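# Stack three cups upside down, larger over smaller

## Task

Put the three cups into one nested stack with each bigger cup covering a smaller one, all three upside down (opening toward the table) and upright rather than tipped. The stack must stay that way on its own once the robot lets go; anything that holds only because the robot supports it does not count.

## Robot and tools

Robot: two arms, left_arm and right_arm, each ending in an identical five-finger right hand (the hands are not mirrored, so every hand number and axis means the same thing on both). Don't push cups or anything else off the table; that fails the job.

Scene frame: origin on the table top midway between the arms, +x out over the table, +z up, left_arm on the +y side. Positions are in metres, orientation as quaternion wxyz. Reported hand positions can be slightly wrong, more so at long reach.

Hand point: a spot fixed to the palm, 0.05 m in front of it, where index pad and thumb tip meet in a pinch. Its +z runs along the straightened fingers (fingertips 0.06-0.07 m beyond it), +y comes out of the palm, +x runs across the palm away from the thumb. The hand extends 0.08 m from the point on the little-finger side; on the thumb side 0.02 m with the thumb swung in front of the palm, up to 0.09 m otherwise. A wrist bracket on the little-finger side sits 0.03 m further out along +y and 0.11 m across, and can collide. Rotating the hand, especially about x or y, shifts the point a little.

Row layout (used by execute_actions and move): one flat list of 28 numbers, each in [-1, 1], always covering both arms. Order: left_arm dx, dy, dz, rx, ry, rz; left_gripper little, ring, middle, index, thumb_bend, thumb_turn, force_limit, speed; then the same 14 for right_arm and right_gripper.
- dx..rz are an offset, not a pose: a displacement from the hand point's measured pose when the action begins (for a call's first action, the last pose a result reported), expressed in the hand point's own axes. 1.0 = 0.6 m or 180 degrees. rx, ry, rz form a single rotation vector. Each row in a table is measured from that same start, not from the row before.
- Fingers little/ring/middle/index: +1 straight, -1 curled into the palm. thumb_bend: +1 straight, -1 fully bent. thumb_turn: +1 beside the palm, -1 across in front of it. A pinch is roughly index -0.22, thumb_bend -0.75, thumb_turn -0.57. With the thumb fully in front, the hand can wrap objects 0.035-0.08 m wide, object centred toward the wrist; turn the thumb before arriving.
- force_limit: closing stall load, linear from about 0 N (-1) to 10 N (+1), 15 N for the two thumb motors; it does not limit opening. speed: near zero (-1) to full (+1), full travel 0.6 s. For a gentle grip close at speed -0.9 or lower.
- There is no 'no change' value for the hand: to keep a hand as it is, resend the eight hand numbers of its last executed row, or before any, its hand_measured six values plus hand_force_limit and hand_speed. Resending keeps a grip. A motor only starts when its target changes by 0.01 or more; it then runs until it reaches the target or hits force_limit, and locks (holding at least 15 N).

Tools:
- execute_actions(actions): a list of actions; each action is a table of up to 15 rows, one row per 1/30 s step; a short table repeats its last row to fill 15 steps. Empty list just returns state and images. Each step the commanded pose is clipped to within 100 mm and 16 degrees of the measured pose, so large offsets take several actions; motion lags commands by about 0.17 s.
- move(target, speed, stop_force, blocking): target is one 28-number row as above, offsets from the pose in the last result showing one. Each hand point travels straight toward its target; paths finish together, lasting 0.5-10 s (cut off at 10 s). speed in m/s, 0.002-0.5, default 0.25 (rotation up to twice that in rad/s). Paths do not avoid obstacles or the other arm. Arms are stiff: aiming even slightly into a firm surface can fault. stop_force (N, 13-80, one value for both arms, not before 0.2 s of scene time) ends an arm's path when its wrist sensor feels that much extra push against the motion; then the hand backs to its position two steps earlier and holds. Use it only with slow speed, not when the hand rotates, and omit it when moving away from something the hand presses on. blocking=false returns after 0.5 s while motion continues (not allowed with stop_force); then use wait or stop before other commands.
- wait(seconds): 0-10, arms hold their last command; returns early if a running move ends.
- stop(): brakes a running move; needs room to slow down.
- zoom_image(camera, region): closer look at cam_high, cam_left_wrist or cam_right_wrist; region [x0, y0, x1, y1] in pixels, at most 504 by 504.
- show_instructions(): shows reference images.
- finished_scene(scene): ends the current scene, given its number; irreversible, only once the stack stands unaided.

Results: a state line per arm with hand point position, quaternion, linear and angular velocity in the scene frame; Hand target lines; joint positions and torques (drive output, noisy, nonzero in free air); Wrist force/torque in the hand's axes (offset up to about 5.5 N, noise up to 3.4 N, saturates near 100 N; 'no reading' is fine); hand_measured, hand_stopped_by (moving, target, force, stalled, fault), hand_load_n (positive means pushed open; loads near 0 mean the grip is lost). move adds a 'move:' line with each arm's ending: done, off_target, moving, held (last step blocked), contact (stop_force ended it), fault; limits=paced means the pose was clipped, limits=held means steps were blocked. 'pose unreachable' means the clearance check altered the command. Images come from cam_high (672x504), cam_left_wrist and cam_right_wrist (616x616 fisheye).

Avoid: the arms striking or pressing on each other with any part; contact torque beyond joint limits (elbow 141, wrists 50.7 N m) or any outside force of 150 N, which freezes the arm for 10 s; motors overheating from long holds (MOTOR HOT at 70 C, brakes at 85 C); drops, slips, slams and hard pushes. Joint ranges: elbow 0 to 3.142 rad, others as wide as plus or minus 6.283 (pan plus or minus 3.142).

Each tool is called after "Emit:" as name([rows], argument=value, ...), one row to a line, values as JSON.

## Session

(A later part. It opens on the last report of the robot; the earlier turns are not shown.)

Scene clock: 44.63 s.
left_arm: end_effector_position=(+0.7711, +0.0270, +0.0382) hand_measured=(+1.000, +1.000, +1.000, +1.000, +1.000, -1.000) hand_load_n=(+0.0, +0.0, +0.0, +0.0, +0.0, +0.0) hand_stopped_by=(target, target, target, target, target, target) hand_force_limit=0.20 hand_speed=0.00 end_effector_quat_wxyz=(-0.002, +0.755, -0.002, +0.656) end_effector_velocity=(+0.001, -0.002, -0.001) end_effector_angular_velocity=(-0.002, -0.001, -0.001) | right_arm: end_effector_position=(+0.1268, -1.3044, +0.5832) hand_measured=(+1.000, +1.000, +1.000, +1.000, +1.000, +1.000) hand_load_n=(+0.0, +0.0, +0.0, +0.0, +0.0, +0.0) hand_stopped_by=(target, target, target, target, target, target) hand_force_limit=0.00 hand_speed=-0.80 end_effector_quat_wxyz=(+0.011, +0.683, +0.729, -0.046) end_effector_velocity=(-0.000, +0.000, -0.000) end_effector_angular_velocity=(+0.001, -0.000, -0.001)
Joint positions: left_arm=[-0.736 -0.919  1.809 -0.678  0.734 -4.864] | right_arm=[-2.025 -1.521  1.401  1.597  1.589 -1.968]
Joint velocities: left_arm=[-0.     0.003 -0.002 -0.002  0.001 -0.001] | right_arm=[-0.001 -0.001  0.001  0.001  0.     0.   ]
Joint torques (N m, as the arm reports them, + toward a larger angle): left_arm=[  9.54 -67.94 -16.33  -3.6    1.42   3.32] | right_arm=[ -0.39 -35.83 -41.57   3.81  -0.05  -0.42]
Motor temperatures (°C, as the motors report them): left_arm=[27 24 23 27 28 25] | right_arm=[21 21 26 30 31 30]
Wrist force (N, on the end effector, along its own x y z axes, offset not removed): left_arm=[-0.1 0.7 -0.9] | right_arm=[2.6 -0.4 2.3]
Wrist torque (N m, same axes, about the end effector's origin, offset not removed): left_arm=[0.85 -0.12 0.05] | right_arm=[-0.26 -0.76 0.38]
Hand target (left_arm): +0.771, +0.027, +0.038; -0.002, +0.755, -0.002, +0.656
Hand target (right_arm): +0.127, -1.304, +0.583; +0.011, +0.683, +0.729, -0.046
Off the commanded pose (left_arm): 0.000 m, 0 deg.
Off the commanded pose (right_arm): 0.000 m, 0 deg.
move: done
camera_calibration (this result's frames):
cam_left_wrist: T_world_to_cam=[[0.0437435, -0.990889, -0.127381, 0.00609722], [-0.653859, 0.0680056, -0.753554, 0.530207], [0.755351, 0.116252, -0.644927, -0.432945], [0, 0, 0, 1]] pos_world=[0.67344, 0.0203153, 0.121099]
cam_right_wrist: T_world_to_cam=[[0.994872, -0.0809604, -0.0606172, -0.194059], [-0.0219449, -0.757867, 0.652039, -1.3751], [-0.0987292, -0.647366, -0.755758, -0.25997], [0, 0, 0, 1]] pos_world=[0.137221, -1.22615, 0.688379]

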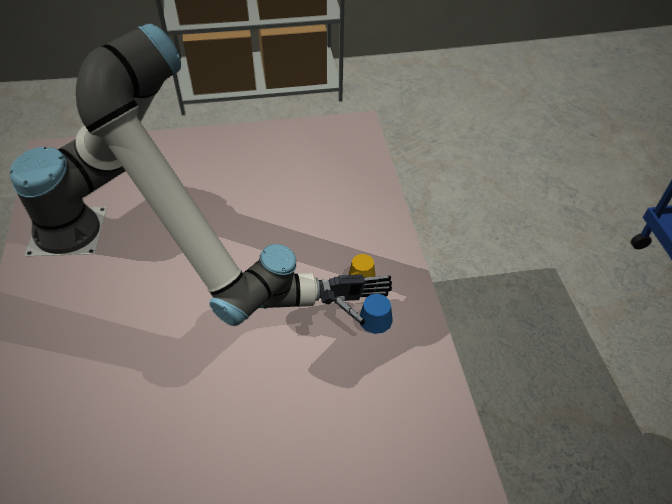

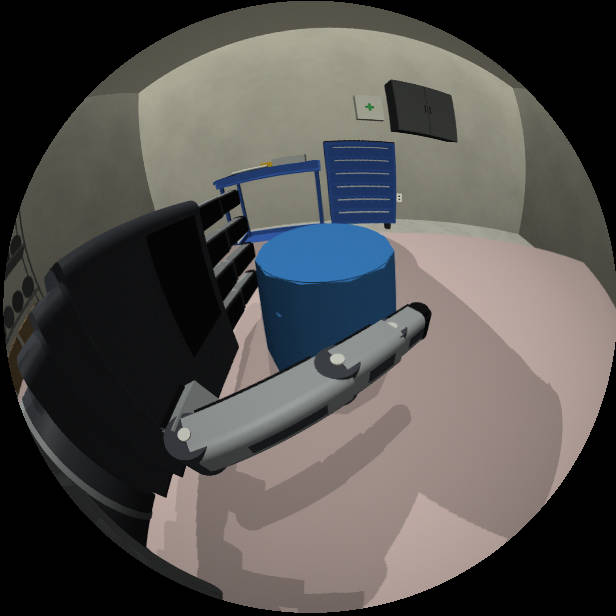

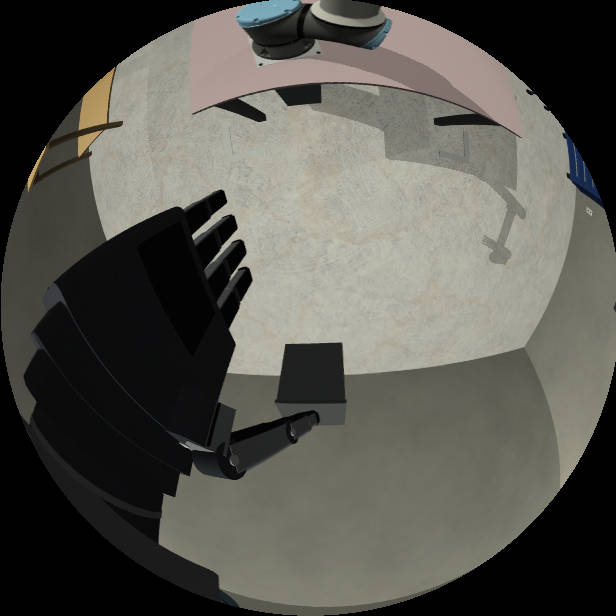

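Cup slightly shorter; go 3 mm lower.

Emit:
move(target=[0,0.016,0.039,0,0,0,1,1,0.65,0.75,1,-1,0.2,-0.6,0,0,0,0,0,0,1,1,1,1,1,1,0,-0.8], speed=0.06)

Emit:
move(target=[0,0,0,0,0,0,1,1,-0.6,-0.6,-0.3,-1,0.2,-0.7,0,0,0,0,0,0,1,1,1,1,1,1,0,-0.8])

Emit:
move(target=[0.14,0,-0.02,0,0,0,1,1,-0.6,-0.6,-0.3,-1,0.2,-0.7,0,0,0,0,0,0,1,1,1,1,1,1,0,-0.8], speed=0.11)

Emit:
move(target=[-0.002,-0.275,-0.017,0,0,0,1,1,-0.6,-0.6,-0.3,-1,0.2,-0.7,0,0,0,0,0,0,1,1,1,1,1,1,0,-0.8], speed=0.17)

Emit:
zoom_image(camera="cam_high", region=[300, 190, 420, 310])

Scene clock: 51.53 s.
left_arm: end_effector_position=(+0.7942, +0.0175, +0.0349) hand_measured=(+1.000, +1.000, +0.650, +0.750, +1.000, -1.000) hand_load_n=(+0.0, +0.0, +0.0, +0.0, +0.0, +0.0) hand_stopped_by=(target, target, target, target, target, target) hand_force_limit=0.20 hand_speed=-0.60 end_effector_quat_wxyz=(-0.002, +0.755, -0.002, +0.656) end_effector_velocity=(+0.001, -0.001, -0.001) end_effector_angular_velocity=(+0.002, +0.001, -0.001) | right_arm: end_effector_position=(+0.1268, -1.3044, +0.5832) hand_measured=(+1.000, +1.000, +1.000, +1.000, +1.000, +1.000) hand_load_n=(+0.0, +0.0, +0.0, +0.0, +0.0, +0.0) hand_stopped_by=(target, target, target, target, target, target) hand_force_limit=0.00 hand_speed=-0.80 end_effector_quat_wxyz=(+0.011, +0.683, +0.729, -0.046) end_effector_velocity=(+0.000, -0.000, -0.001) end_effector_angular_velocity=(+0.002, -0.001, -0.000)
Joint positions: left_arm=[-0.721 -0.889  1.756 -0.659  0.748 -4.86 ] | right_arm=[-2.025 -1.521  1.401  1.597  1.589 -1.968]
Joint velocities: left_arm=[-0.     0.003 -0.002  0.     0.001  0.002] | right_arm=[0.    0.001 0.    0.    0.    0.   ]
Joint torques (N m, as the arm reports them, + toward a larger angle): left_arm=[  9.97 -76.96 -35.8    1.88   1.24   3.2 ] | right_arm=[ -1.27 -36.28 -40.88   3.9   -0.07  -0.45]
Motor temperatures (°C, as the motors report them): left_arm=[27 24 23 27 28 25] | right_arm=[21 21 26 30 31 30]
Wrist force (N, on the end effector, along its own x y z axes, offset not removed): left_arm=[0.9 4.6 0.9] | right_arm=[2.0 0.5 3.4]
Wrist torque (N m, same axes, about the end effector's origin, offset not removed): left_arm=[1.23 -0.29 0.16] | right_arm=[-0.23 -0.72 0.37]
Hand target (left_arm): +0.794, +0.017, +0.035; -0.002, +0.755, -0.002, +0.656
Hand target (right_arm): +0.127, -1.304, +0.583; +0.011, +0.683, +0.729, -0.046
Off the commanded pose (left_arm): 0.000 m, 0 deg.
Off the commanded pose (right_arm): 0.000 m, 0 deg.
move: done
camera_calibration (this result's frames):
cam_left_wrist: T_world_to_cam=[[0.0437411, -0.990891, -0.127367, -0.00479338], [-0.653875, 0.0679948, -0.753541, 0.543486], [0.755337, 0.116243, -0.644944, -0.45138], [0, 0, 0, 1]] pos_world=[0.696525, 0.0107658, 0.117814]
cam_right_wrist: T_world_to_cam=[[0.994872, -0.0809602, -0.0606173, -0.194059], [-0.0219447, -0.757867, 0.652039, -1.3751], [-0.0987291, -0.647366, -0.755758, -0.25997], [0, 0, 0, 1]] pos_world=[0.137221, -1.22615, 0.688379]

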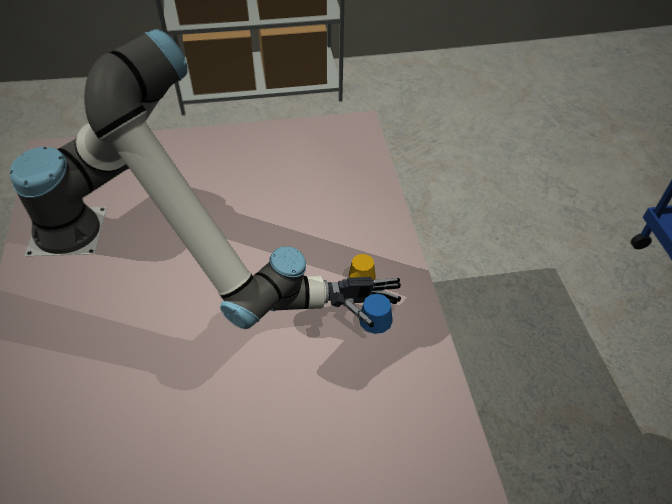

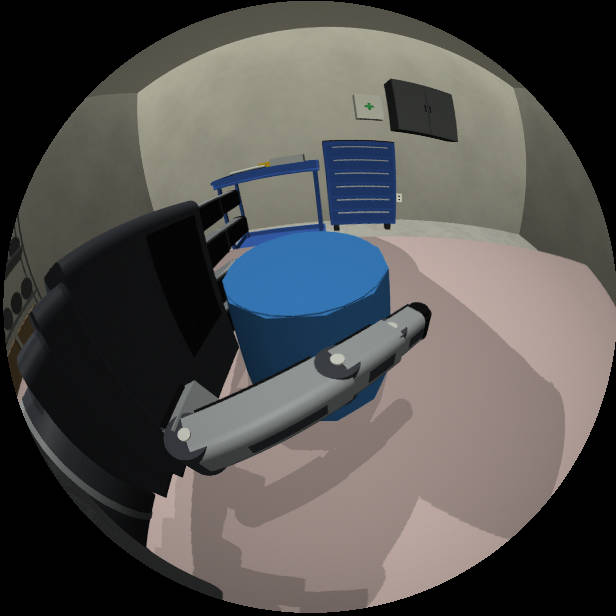

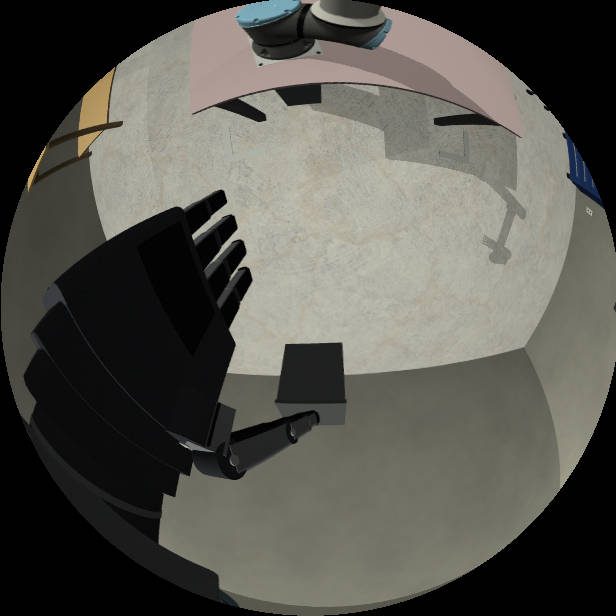

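Scene clock: 52.43 s.
left_arm: end_effector_position=(+0.7942, +0.0175, +0.0349) hand_measured=(+1.000, +1.000, +0.338, +0.454, +0.828, -1.000) hand_load_n=(+0.0, +0.0, +6.0, +6.0, +11.0, -1.0) hand_stopped_by=(target, target, force, force, force, target) hand_force_limit=0.20 hand_speed=-0.70 end_effector_quat_wxyz=(-0.002, +0.755, -0.002, +0.656) end_effector_velocity=(+0.001, -0.000, +0.001) end_effector_angular_velocity=(-0.001, -0.001, +0.001) | right_arm: end_effector_position=(+0.1268, -1.3044, +0.5832) hand_measured=(+1.000, +1.000, +1.000, +1.000, +1.000, +1.000) hand_load_n=(+0.0, +0.0, +0.0, +0.0, +0.0, +0.0) hand_stopped_by=(target, target, target, target, target, target) hand_force_limit=0.00 hand_speed=-0.80 end_effector_quat_wxyz=(+0.011, +0.683, +0.729, -0.046) end_effector_velocity=(-0.001, -0.001, -0.000) end_effector_angular_velocity=(+0.000, -0.000, -0.001)
Joint positions: left_arm=[-0.721 -0.889  1.756 -0.659  0.748 -4.86 ] | right_arm=[-2.025 -1.521  1.401  1.597  1.589 -1.968]
Joint velocities: left_arm=[ 0.    -0.    -0.001 -0.    -0.001 -0.   ] | right_arm=[-0.     0.002 -0.001 -0.    -0.     0.001]
Joint torques (N m, as the arm reports them, + toward a larger angle): left_arm=[  2.02 -91.94 -15.47  -0.96  -0.95   3.17] | right_arm=[ -0.21 -36.27 -41.9    3.87   0.01  -0.42]
Motor temperatures (°C, as the motors report them): left_arm=[27 24 23 27 28 25] | right_arm=[21 21 26 30 31 30]
Wrist force (N, on the end effector, along its own x y z axes, offset not removed): left_arm=[5.1 0.0 2.3] | right_arm=[1.1 -0.3 1.1]
Wrist torque (N m, same axes, about the end effector's origin, offset not removed): left_arm=[0.48 -0.80 0.39] | right_arm=[-0.07 -0.43 0.37]
Hand target (left_arm): +0.794, +0.017, +0.035; -0.002, +0.755, -0.002, +0.656
Hand target (right_arm): +0.127, -1.304, +0.583; +0.011, +0.683, +0.729, -0.046
Off the commanded pose (left_arm): 0.000 m, 0 deg.
Off the commanded pose (right_arm): 0.000 m, 0 deg.
move: done
camera_calibration (this result's frames):
cam_left_wrist: T_world_to_cam=[[0.0437355, -0.990886, -0.127402, -0.00478674], [-0.6539, 0.0680211, -0.753517, 0.543491], [0.755316, 0.116264, -0.644966, -0.451393], [0, 0, 0, 1]] pos_world=[0.696542, 0.0107687, 0.117787]
cam_right_wrist: T_world_to_cam=[[0.994872, -0.0809602, -0.0606171, -0.194059], [-0.0219449, -0.757867, 0.652039, -1.3751], [-0.098729, -0.647366, -0.755758, -0.25997], [0, 0, 0, 1]] pos_world=[0.137221, -1.22615, 0.688379]

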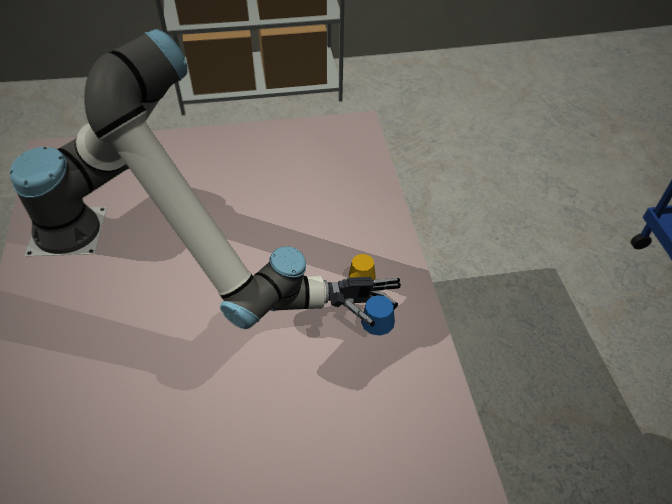

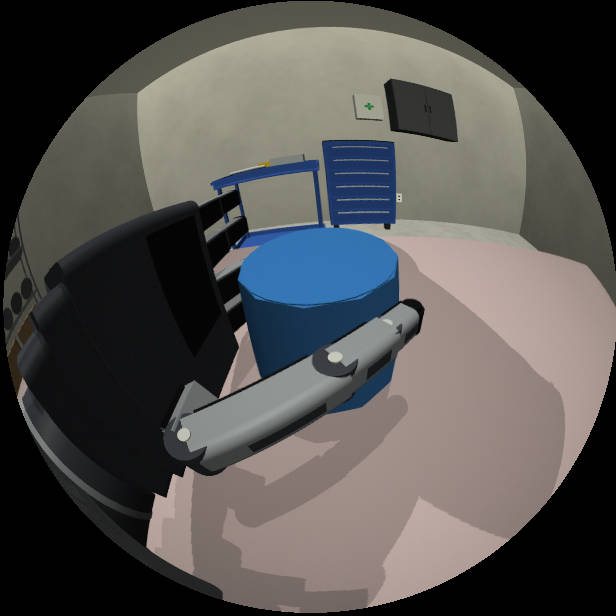

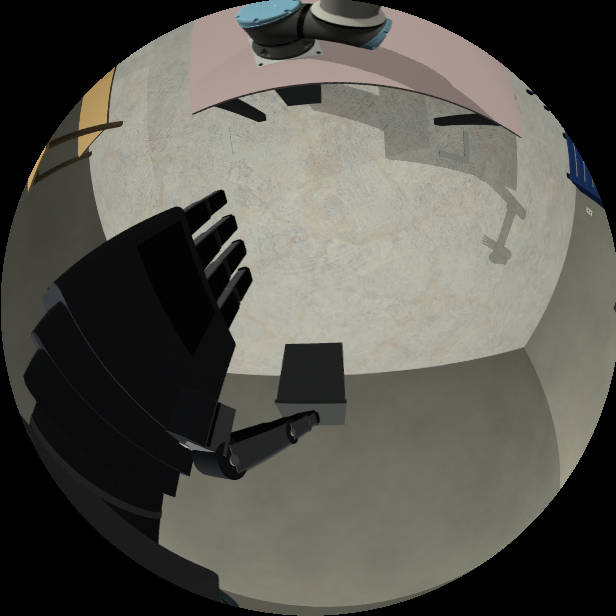

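Scene clock: 53.60 s.
left_arm: end_effector_position=(+0.7940, +0.0171, +0.1195) hand_measured=(+1.000, +1.000, +0.338, +0.454, +0.828, -1.000) hand_load_n=(+0.0, +0.0, +6.5, +6.0, +11.0, -1.0) hand_stopped_by=(target, target, force, force, force, target) hand_force_limit=0.20 hand_speed=-0.70 end_effector_quat_wxyz=(-0.002, +0.755, -0.002, +0.656) end_effector_velocity=(+0.000, -0.001, +0.003) end_effector_angular_velocity=(-0.005, -0.002, -0.000) | right_arm: end_effector_position=(+0.1268, -1.3044, +0.5832) hand_measured=(+1.000, +1.000, +1.000, +1.000, +1.000, +1.000) hand_load_n=(+0.0, +0.0, +0.0, +0.0, +0.0, +0.0) hand_stopped_by=(target, target, target, target, target, target) hand_force_limit=0.00 hand_speed=-0.80 end_effector_quat_wxyz=(+0.011, +0.683, +0.729, -0.046) end_effector_velocity=(-0.000, -0.001, -0.001) end_effector_angular_velocity=(-0.000, +0.000, +0.001)
Joint positions: left_arm=[-0.722 -0.99   1.735 -0.537  0.748 -4.86 ] | right_arm=[-2.025 -1.521  1.401  1.597  1.589 -1.968]
Joint velocities: left_arm=[-0.    -0.003 -0.001  0.001  0.    -0.003] | right_arm=[ 0.     0.001 -0.    -0.001 -0.    -0.001]
Joint torques (N m, as the arm reports them, + toward a larger angle): left_arm=[-12.33 -94.69 -38.85   2.01  -2.25  -2.32] | right_arm=[ -0.03 -35.53 -41.52   3.83  -0.01  -0.31]
Motor temperatures (°C, as the motors report them): left_arm=[27 24 23 27 28 25] | right_arm=[21 21 26 30 31 30]
Wrist force (N, on the end effector, along its own x y z axes, offset not removed): left_arm=[-1.8 3.3 3.3] | right_arm=[4.4 0.1 2.0]
Wrist torque (N m, same axes, about the end effector's origin, offset not removed): left_arm=[0.71 0.01 -0.08] | right_arm=[-0.16 -0.95 0.61]
Hand target (left_arm): +0.794, +0.017, +0.120; -0.002, +0.755, -0.002, +0.656
Hand target (right_arm): +0.127, -1.304, +0.583; +0.011, +0.683, +0.729, -0.046
Off the commanded pose (left_arm): 0.000 m, 0 deg.
Off the commanded pose (right_arm): 0.000 m, 0 deg.
move: done
camera_calibration (this result's frames):
cam_left_wrist: T_world_to_cam=[[0.0437206, -0.99087, -0.127532, 0.00565993], [-0.653899, 0.0681294, -0.753508, 0.607149], [0.755318, 0.116337, -0.64495, -0.396601], [0, 0, 0, 1]] pos_world=[0.696326, 0.0103828, 0.202426]
cam_right_wrist: T_world_to_cam=[[0.994872, -0.0809602, -0.0606173, -0.194059], [-0.0219448, -0.757867, 0.652039, -1.3751], [-0.0987291, -0.647366, -0.755758, -0.25997], [0, 0, 0, 1]] pos_world=[0.137221, -1.22615, 0.688379]

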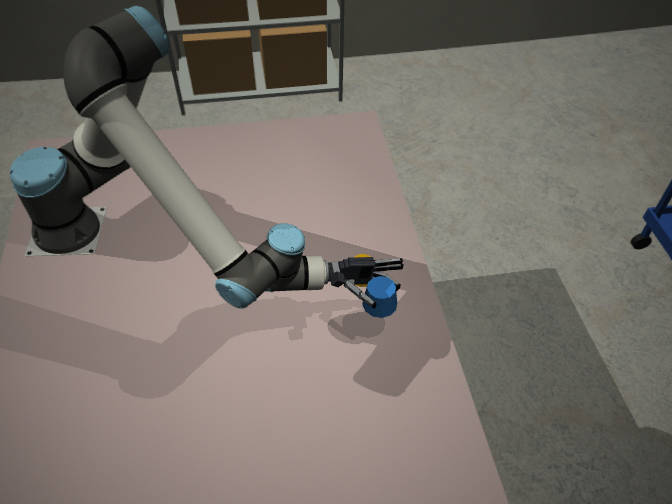

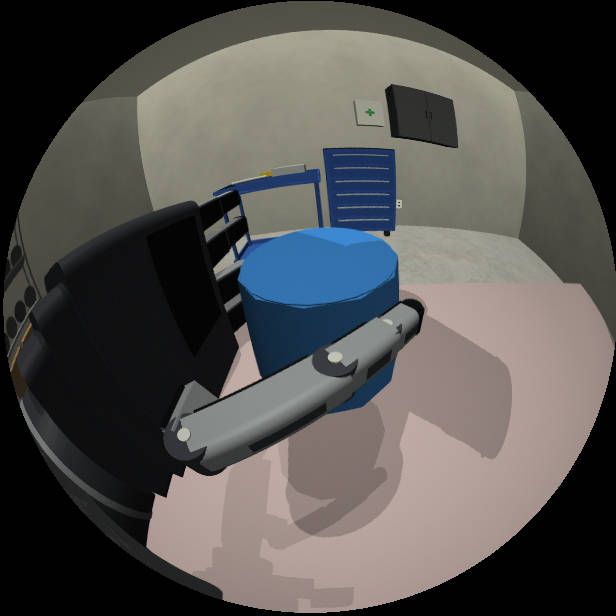

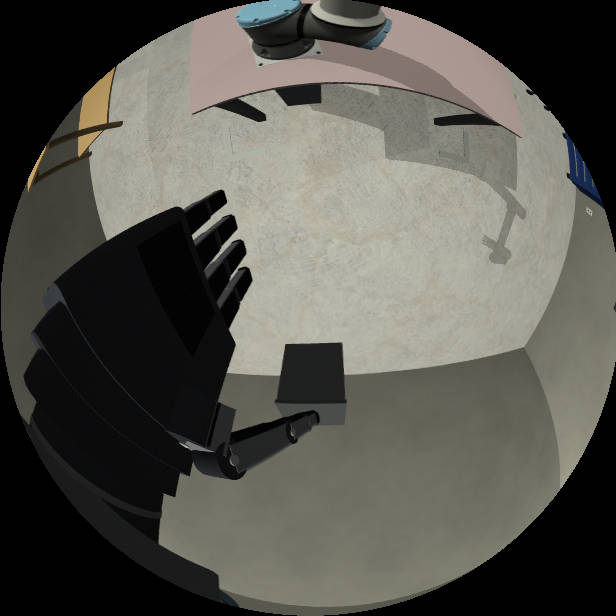

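Scene clock: 55.03 s.
left_arm: end_effector_position=(+0.7834, +0.1819, +0.1204) hand_measured=(+1.000, +1.000, +0.338, +0.454, +0.828, -1.000) hand_load_n=(+0.0, +0.0, +6.5, +6.0, +11.0, -1.0) hand_stopped_by=(target, target, force, force, force, target) hand_force_limit=0.20 hand_speed=-0.70 end_effector_quat_wxyz=(-0.002, +0.755, -0.002, +0.655) end_effector_velocity=(-0.001, +0.001, -0.002) end_effector_angular_velocity=(+0.003, +0.002, -0.001) | right_arm: end_effector_position=(+0.1268, -1.3044, +0.5832) hand_measured=(+1.000, +1.000, +1.000, +1.000, +1.000, +1.000) hand_load_n=(+0.0, +0.0, +0.0, +0.0, +0.0, +0.0) hand_stopped_by=(target, target, target, target, target, target) hand_force_limit=0.00 hand_speed=-0.80 end_effector_quat_wxyz=(+0.011, +0.683, +0.729, -0.046) end_effector_velocity=(-0.000, -0.001, -0.000) end_effector_angular_velocity=(+0.001, -0.000, +0.001)
Joint positions: left_arm=[-0.556 -1.105  1.934 -0.65   0.91  -4.817] | right_arm=[-2.025 -1.521  1.401  1.597  1.589 -1.968]
Joint velocities: left_arm=[ 0.001  0.001  0.002 -0.     0.001  0.002] | right_arm=[ 0.     0.002 -0.001  0.001 -0.    -0.001]
Joint torques (N m, as the arm reports them, + toward a larger angle): left_arm=[ 11.73 -86.84 -17.34  -3.13   0.91   3.22] | right_arm=[  0.51 -36.59 -41.51   3.67   0.02  -0.37]
Motor temperatures (°C, as the motors report them): left_arm=[27 24 23 27 28 25] | right_arm=[21 21 26 30 31 30]
Wrist force (N, on the end effector, along its own x y z axes, offset not removed): left_arm=[3.2 1.6 2.1] | right_arm=[1.6 1.1 0.2]
Wrist torque (N m, same axes, about the end effector's origin, offset not removed): left_arm=[0.90 -0.67 0.25] | right_arm=[0.03 -0.49 0.44]
Hand target (left_arm): +0.783, +0.182, +0.120; -0.002, +0.755, -0.002, +0.655
Hand target (right_arm): +0.127, -1.304, +0.583; +0.011, +0.683, +0.729, -0.046
Off the commanded pose (left_arm): 0.001 m, 0 deg.
Off the commanded pose (right_arm): 0.000 m, 0 deg.
move: done
camera_calibration (this result's frames):
cam_left_wrist: T_world_to_cam=[[0.0436825, -0.990909, -0.127248, 0.169506], [-0.654066, 0.0679123, -0.753382, 0.589896], [0.755175, 0.116138, -0.645154, -0.407046], [0, 0, 0, 1]] pos_world=[0.685818, 0.175177, 0.203379]
cam_right_wrist: T_world_to_cam=[[0.994872, -0.0809603, -0.0606172, -0.194059], [-0.0219449, -0.757867, 0.652039, -1.3751], [-0.0987291, -0.647366, -0.755758, -0.25997], [0, 0, 0, 1]] pos_world=[0.137221, -1.22615, 0.688379]

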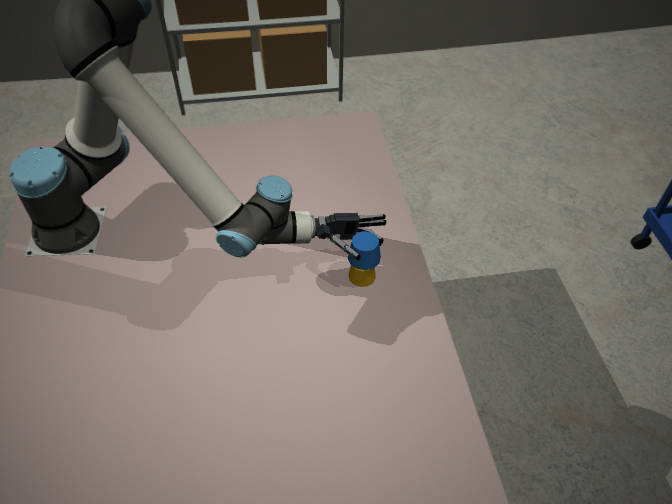

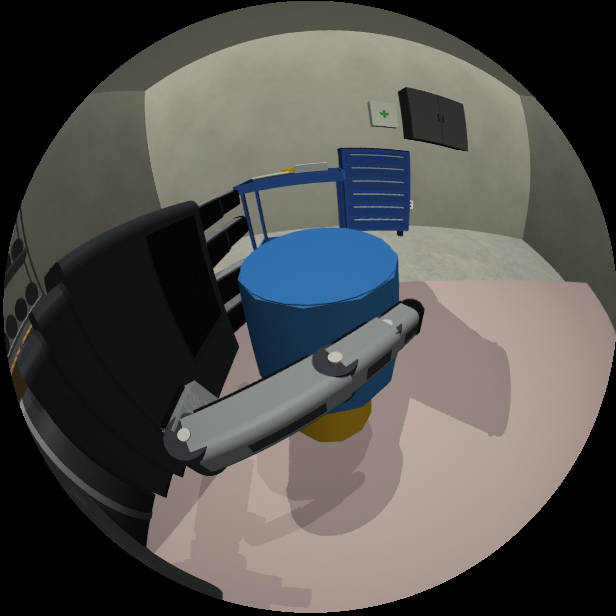

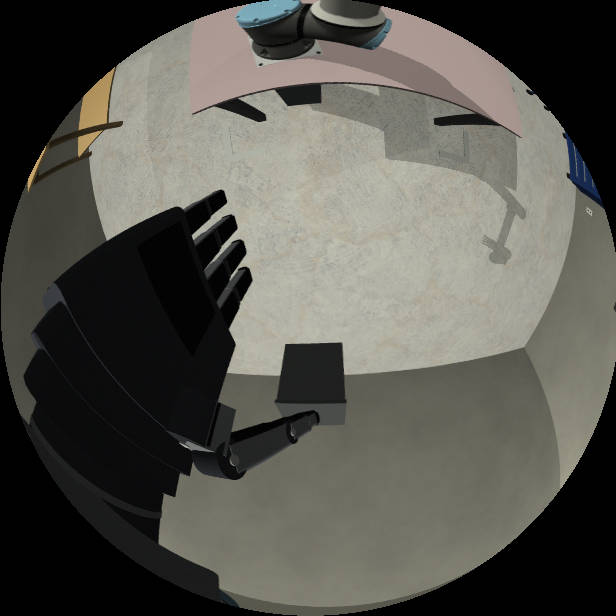

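Region (300, 190, 420, 310) of cam_high's 672x504 image, scaled by 4.200, with more detail than that image has.

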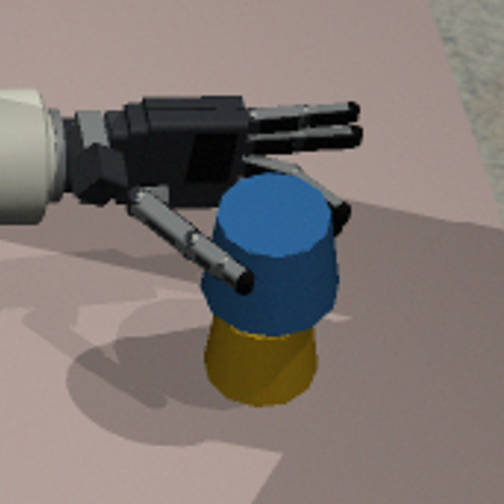

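Emit:
move(target=[-0.1405,0,0.015,0,0,0,1,1,-0.6,-0.6,-0.3,-1,0.2,-0.7,0,0,0,0,0,0,1,1,1,1,1,1,0,-0.8], speed=0.06, stop_force=15)

Emit:
move(target=[0,0,0,0,0,0,1,1,1,1,1,-1,0.2,0,0,0,0,0,0,0,1,1,1,1,1,1,0,-0.8])

Emit:
move(target=[0.08,-0.03,-0.13,0,0,0,1,1,1,1,1,-1,0.2,0,0,0,0,0,0,0,1,1,1,1,1,1,0,-0.8], speed=0.2)

Emit:
zoom_image(camera="cam_high", region=[300, 190, 420, 310])

Scene clock: 60.70 s.
left_arm: end_effector_position=(+0.7806, +0.1823, +0.0359) hand_measured=(+1.000, +1.000, +0.338, +0.454, +0.828, -1.000) hand_load_n=(+0.0, +0.0, +6.5, +6.0, +11.0, -1.0) hand_stopped_by=(target, target, force, force, force, target) hand_force_limit=0.20 hand_speed=-0.70 end_effector_quat_wxyz=(-0.002, +0.755, -0.002, +0.655) end_effector_velocity=(+0.000, -0.000, -0.001) end_effector_angular_velocity=(-0.000, -0.000, -0.001) | right_arm: end_effector_position=(+0.1268, -1.3044, +0.5832) hand_measured=(+1.000, +1.000, +1.000, +1.000, +1.000, +1.000) hand_load_n=(+0.0, +0.0, +0.0, +0.0, +0.0, +0.0) hand_stopped_by=(target, target, target, target, target, target) hand_force_limit=0.00 hand_speed=-0.80 end_effector_quat_wxyz=(+0.011, +0.683, +0.729, -0.046) end_effector_velocity=(+0.000, +0.001, +0.000) end_effector_angular_velocity=(+0.000, -0.000, -0.000)
Joint positions: left_arm=[-0.558 -0.992  1.962 -0.79   0.908 -4.818] | right_arm=[-2.025 -1.521  1.401  1.597  1.589 -1.968]
Joint velocities: left_arm=[ 0.     0.002 -0.    -0.002  0.002  0.   ] | right_arm=[-0.    -0.001  0.001  0.    -0.     0.   ]
Joint torques (N m, as the arm reports them, + toward a larger angle): left_arm=[-11.03 -63.74 -13.54  -2.97  -2.57  -1.36] | right_arm=[ -0.3  -36.53 -41.54   3.95   0.02  -0.54]
Motor temperatures (°C, as the motors report them): left_arm=[27 24 23 27 28 25] | right_arm=[21 21 26 30 31 30]
Wrist force (N, on the end effector, along its own x y z axes, offset not removed): left_arm=[0.1 0.0 0.9] | right_arm=[3.5 -0.6 0.3]
Wrist torque (N m, same axes, about the end effector's origin, offset not removed): left_arm=[0.52 -0.23 0.00] | right_arm=[-0.20 -0.78 0.38]
Hand target (left_arm): +0.781, +0.182, +0.036; -0.002, +0.755, -0.002, +0.655
Hand target (right_arm): +0.127, -1.304, +0.583; +0.011, +0.683, +0.729, -0.046
Off the commanded pose (left_arm): 0.000 m, 0 deg.
Off the commanded pose (right_arm): 0.000 m, 0 deg.
move: done
camera_calibration (this result's frames):
cam_left_wrist: T_world_to_cam=[[0.0436949, -0.990918, -0.12717, 0.159259], [-0.654068, 0.0678451, -0.753387, 0.524377], [0.755172, 0.116097, -0.645164, -0.4595], [0, 0, 0, 1]] pos_world=[0.683021, 0.175583, 0.118859]
cam_right_wrist: T_world_to_cam=[[0.994872, -0.0809601, -0.0606172, -0.194059], [-0.0219447, -0.757867, 0.652039, -1.3751], [-0.098729, -0.647366, -0.755758, -0.25997], [0, 0, 0, 1]] pos_world=[0.137221, -1.22615, 0.688379]

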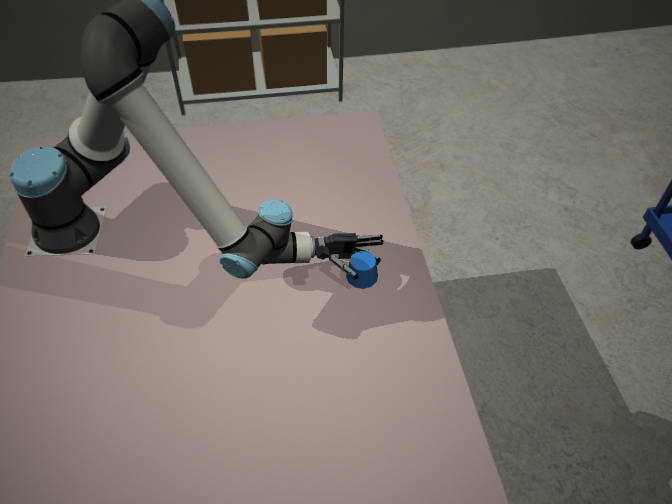

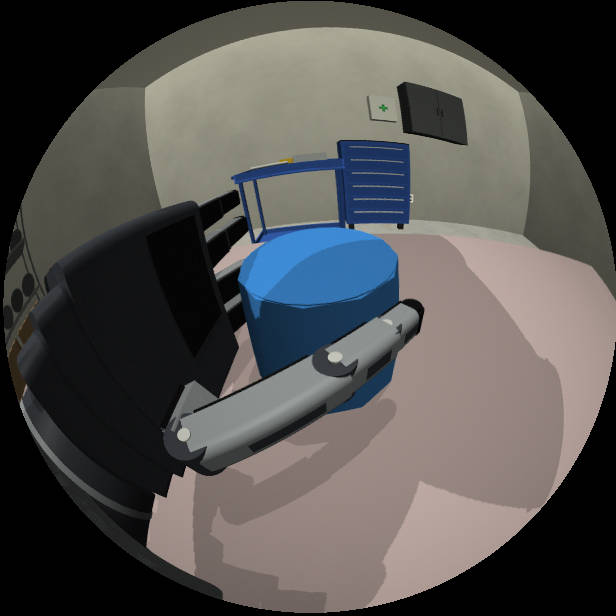

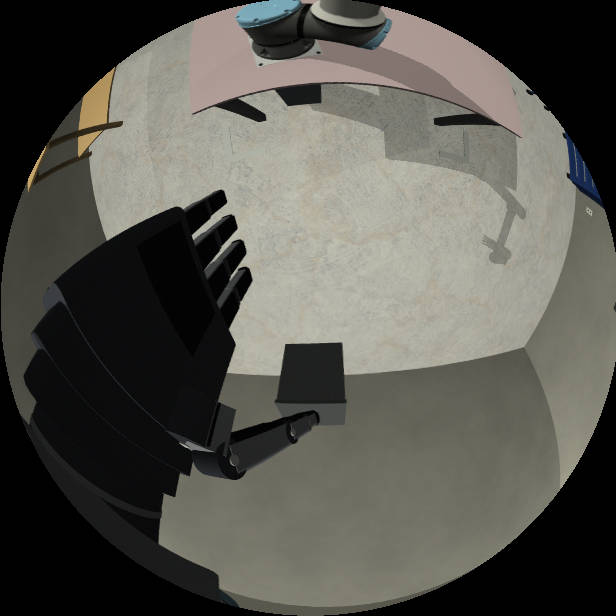

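Scene clock: 61.37 s.
left_arm: end_effector_position=(+0.7806, +0.1823, +0.0359) hand_measured=(+1.000, +1.000, +1.000, +1.000, +1.000, -1.000) hand_load_n=(+0.0, +0.0, +0.0, +0.0, +0.0, +0.0) hand_stopped_by=(target, target, target, target, target, target) hand_force_limit=0.20 hand_speed=0.00 end_effector_quat_wxyz=(-0.002, +0.755, -0.002, +0.655) end_effector_velocity=(+0.000, -0.001, +0.001) end_effector_angular_velocity=(-0.002, -0.002, -0.001) | right_arm: end_effector_position=(+0.1268, -1.3044, +0.5832) hand_measured=(+1.000, +1.000, +1.000, +1.000, +1.000, +1.000) hand_load_n=(+0.0, +0.0, +0.0, +0.0, +0.0, +0.0) hand_stopped_by=(target, target, target, target, target, target) hand_force_limit=0.00 hand_speed=-0.80 end_effector_quat_wxyz=(+0.011, +0.683, +0.729, -0.046) end_effector_velocity=(+0.001, +0.000, +0.000) end_effector_angular_velocity=(-0.001, +0.000, +0.002)
Joint positions: left_arm=[-0.558 -0.992  1.962 -0.79   0.908 -4.818] | right_arm=[-2.025 -1.521  1.401  1.597  1.589 -1.968]
Joint velocities: left_arm=[-0.    -0.001 -0.    -0.001  0.001 -0.   ] | right_arm=[ 0.001 -0.001 -0.     0.     0.    -0.001]
Joint torques (N m, as the arm reports them, + toward a larger angle): left_arm=[ -9.99 -81.3  -14.5    0.03  -2.04  -1.47] | right_arm=[  1.33 -36.5  -41.48   3.72   0.02  -0.46]
Motor temperatures (°C, as the motors report them): left_arm=[27 24 23 27 28 25] | right_arm=[21 21 26 30 31 30]
Wrist force (N, on the end effector, along its own x y z axes, offset not removed): left_arm=[3.4 2.7 1.8] | right_arm=[2.5 1.4 2.9]
Wrist torque (N m, same axes, about the end effector's origin, offset not removed): left_arm=[0.96 -0.70 0.20] | right_arm=[-0.01 -0.62 0.38]
Hand target (left_arm): +0.781, +0.182, +0.036; -0.002, +0.755, -0.002, +0.655
Hand target (right_arm): +0.127, -1.304, +0.583; +0.011, +0.683, +0.729, -0.046
Off the commanded pose (left_arm): 0.000 m, 0 deg.
Off the commanded pose (right_arm): 0.000 m, 0 deg.
move: done
camera_calibration (this result's frames):
cam_left_wrist: T_world_to_cam=[[0.043698, -0.990919, -0.127165, 0.159251], [-0.654063, 0.0678398, -0.753392, 0.524347], [0.755177, 0.116096, -0.645159, -0.459527], [0, 0, 0, 1]] pos_world=[0.683021, 0.175583, 0.118822]
cam_right_wrist: T_world_to_cam=[[0.994872, -0.0809602, -0.0606173, -0.194059], [-0.0219448, -0.757867, 0.65204, -1.3751], [-0.0987291, -0.647366, -0.755758, -0.259971], [0, 0, 0, 1]] pos_world=[0.137221, -1.22615, 0.688379]

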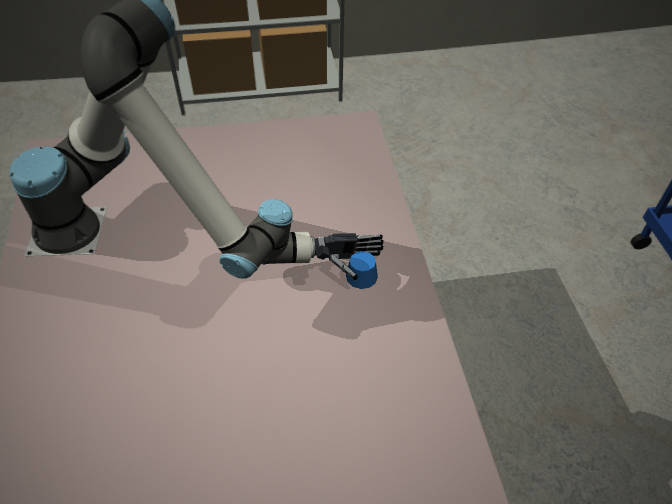

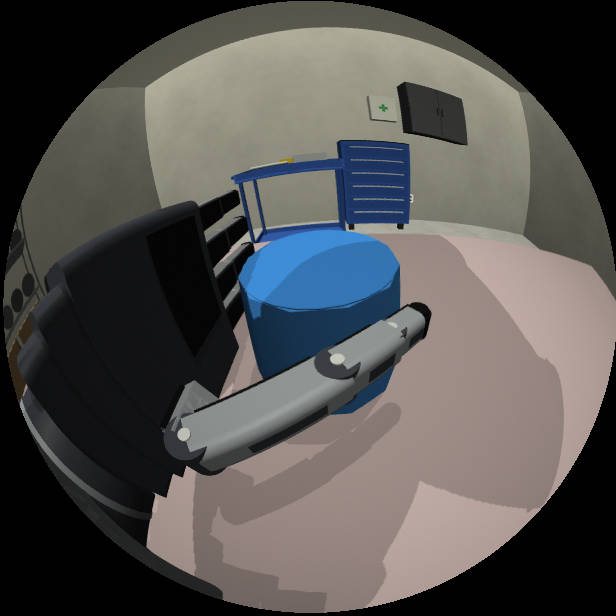

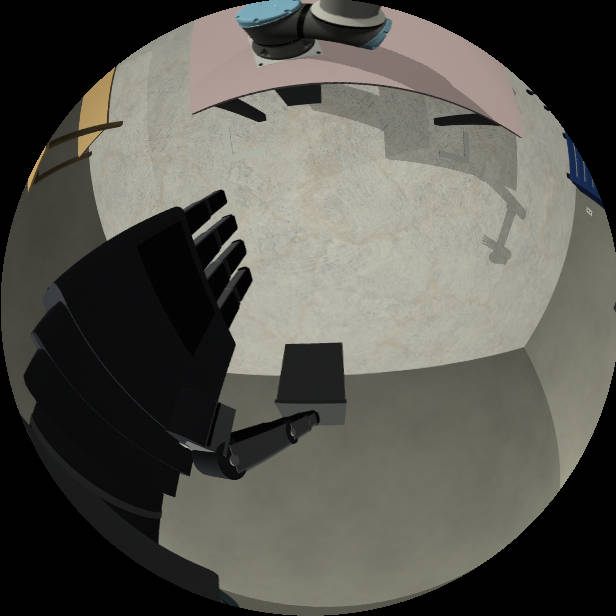

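Scene clock: 62.33 s.
left_arm: end_effector_position=(+0.7101, +0.2000, +0.0942) hand_measured=(+1.000, +1.000, +1.000, +1.000, +1.000, -1.000) hand_load_n=(+0.0, +0.0, +0.0, +0.0, +0.0, +0.0) hand_stopped_by=(target, target, target, target, target, target) hand_force_limit=0.20 hand_speed=0.00 end_effector_quat_wxyz=(-0.002, +0.755, -0.002, +0.655) end_effector_velocity=(-0.000, +0.000, +0.001) end_effector_angular_velocity=(-0.001, +0.000, +0.001) | right_arm: end_effector_position=(+0.1268, -1.3044, +0.5832) hand_measured=(+1.000, +1.000, +1.000, +1.000, +1.000, +1.000) hand_load_n=(+0.0, +0.0, +0.0, +0.0, +0.0, +0.0) hand_stopped_by=(target, target, target, target, target, target) hand_force_limit=0.00 hand_speed=-0.80 end_effector_quat_wxyz=(+0.011, +0.683, +0.729, -0.046) end_effector_velocity=(+0.000, +0.001, +0.001) end_effector_angular_velocity=(-0.001, +0.001, +0.001)
Joint positions: left_arm=[-0.611 -1.156  2.095 -0.751  0.856 -4.83 ] | right_arm=[-2.025 -1.521  1.401  1.597  1.589 -1.968]
Joint velocities: left_arm=[-0.    -0.001  0.001  0.001 -0.001 -0.002] | right_arm=[ 0.    -0.002  0.    -0.    -0.    -0.001]
Joint torques (N m, as the arm reports them, + toward a larger angle): left_arm=[-10.76 -75.03 -14.89   1.74  -2.31  -3.09] | right_arm=[  0.31 -36.75 -41.52   3.84   0.06  -0.44]
Motor temperatures (°C, as the motors report them): left_arm=[27 24 23 27 28 25] | right_arm=[21 21 26 30 31 30]
Wrist force (N, on the end effector, along its own x y z axes, offset not removed): left_arm=[0.2 4.8 3.7] | right_arm=[2.4 -3.5 5.5]
Wrist torque (N m, same axes, about the end effector's origin, offset not removed): left_arm=[1.22 -0.44 0.17] | right_arm=[-0.98 -0.73 0.34]
Hand target (left_arm): +0.710, +0.200, +0.094; -0.002, +0.755, -0.002, +0.655
Hand target (right_arm): +0.127, -1.304, +0.583; +0.011, +0.683, +0.729, -0.046
Off the commanded pose (left_arm): 0.000 m, 0 deg.
Off the commanded pose (right_arm): 0.000 m, 0 deg.
move: done
camera_calibration (this result's frames):
cam_left_wrist: T_world_to_cam=[[0.0437047, -0.990905, -0.127266, 0.187339], [-0.654016, 0.0679195, -0.753425, 0.520915], [0.755217, 0.116162, -0.6451, -0.370769], [0, 0, 0, 1]] pos_world=[0.61251, 0.193324, 0.17713]
cam_right_wrist: T_world_to_cam=[[0.994872, -0.0809601, -0.0606172, -0.194059], [-0.0219447, -0.757867, 0.65204, -1.3751], [-0.098729, -0.647366, -0.755758, -0.25997], [0, 0, 0, 1]] pos_world=[0.137221, -1.22615, 0.688379]

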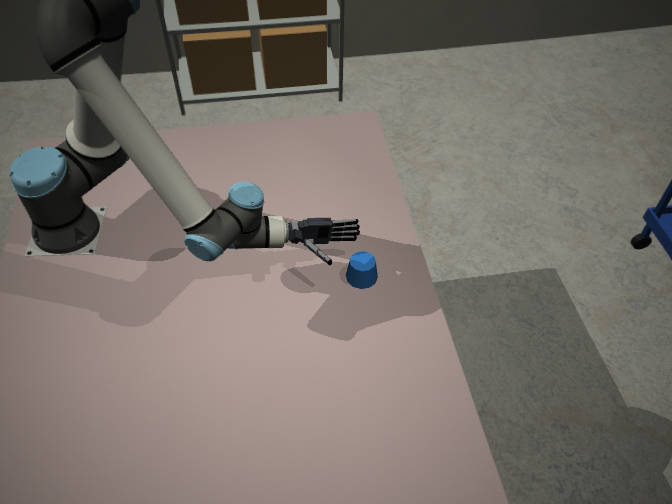

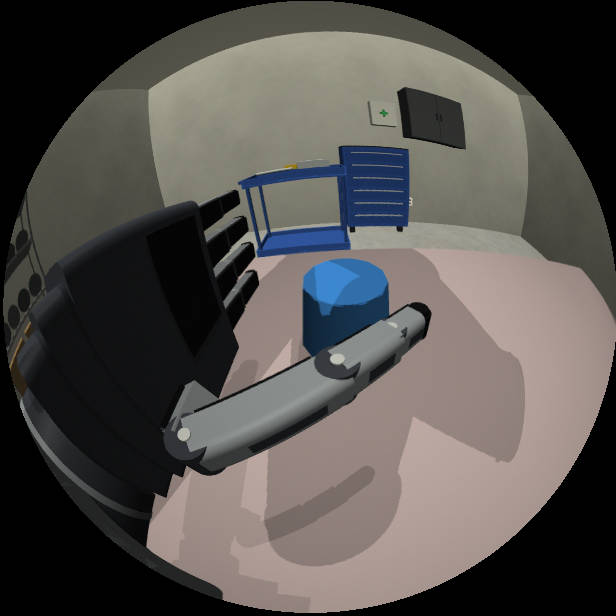

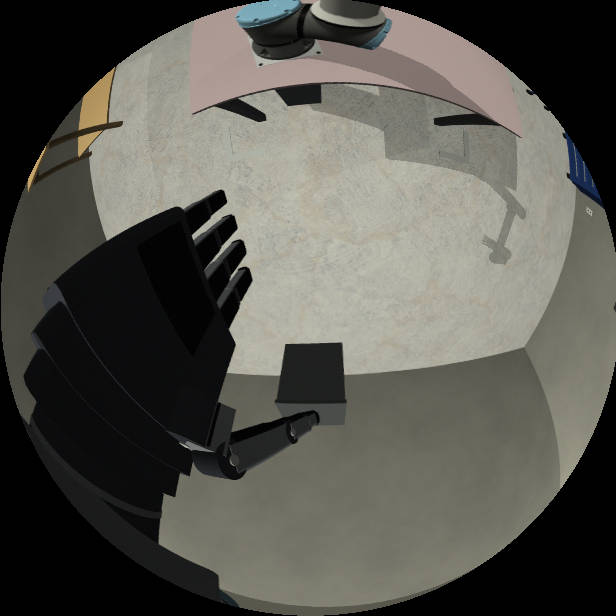

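Region (300, 190, 420, 310) of cam_high's 672x504 image, scaled by 4.200, with more detail than that image has.

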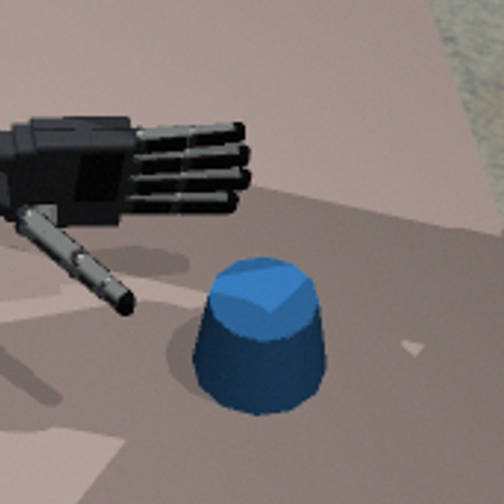

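Emit:
finished_scene(scene=2)

The scene is finished: the task was done.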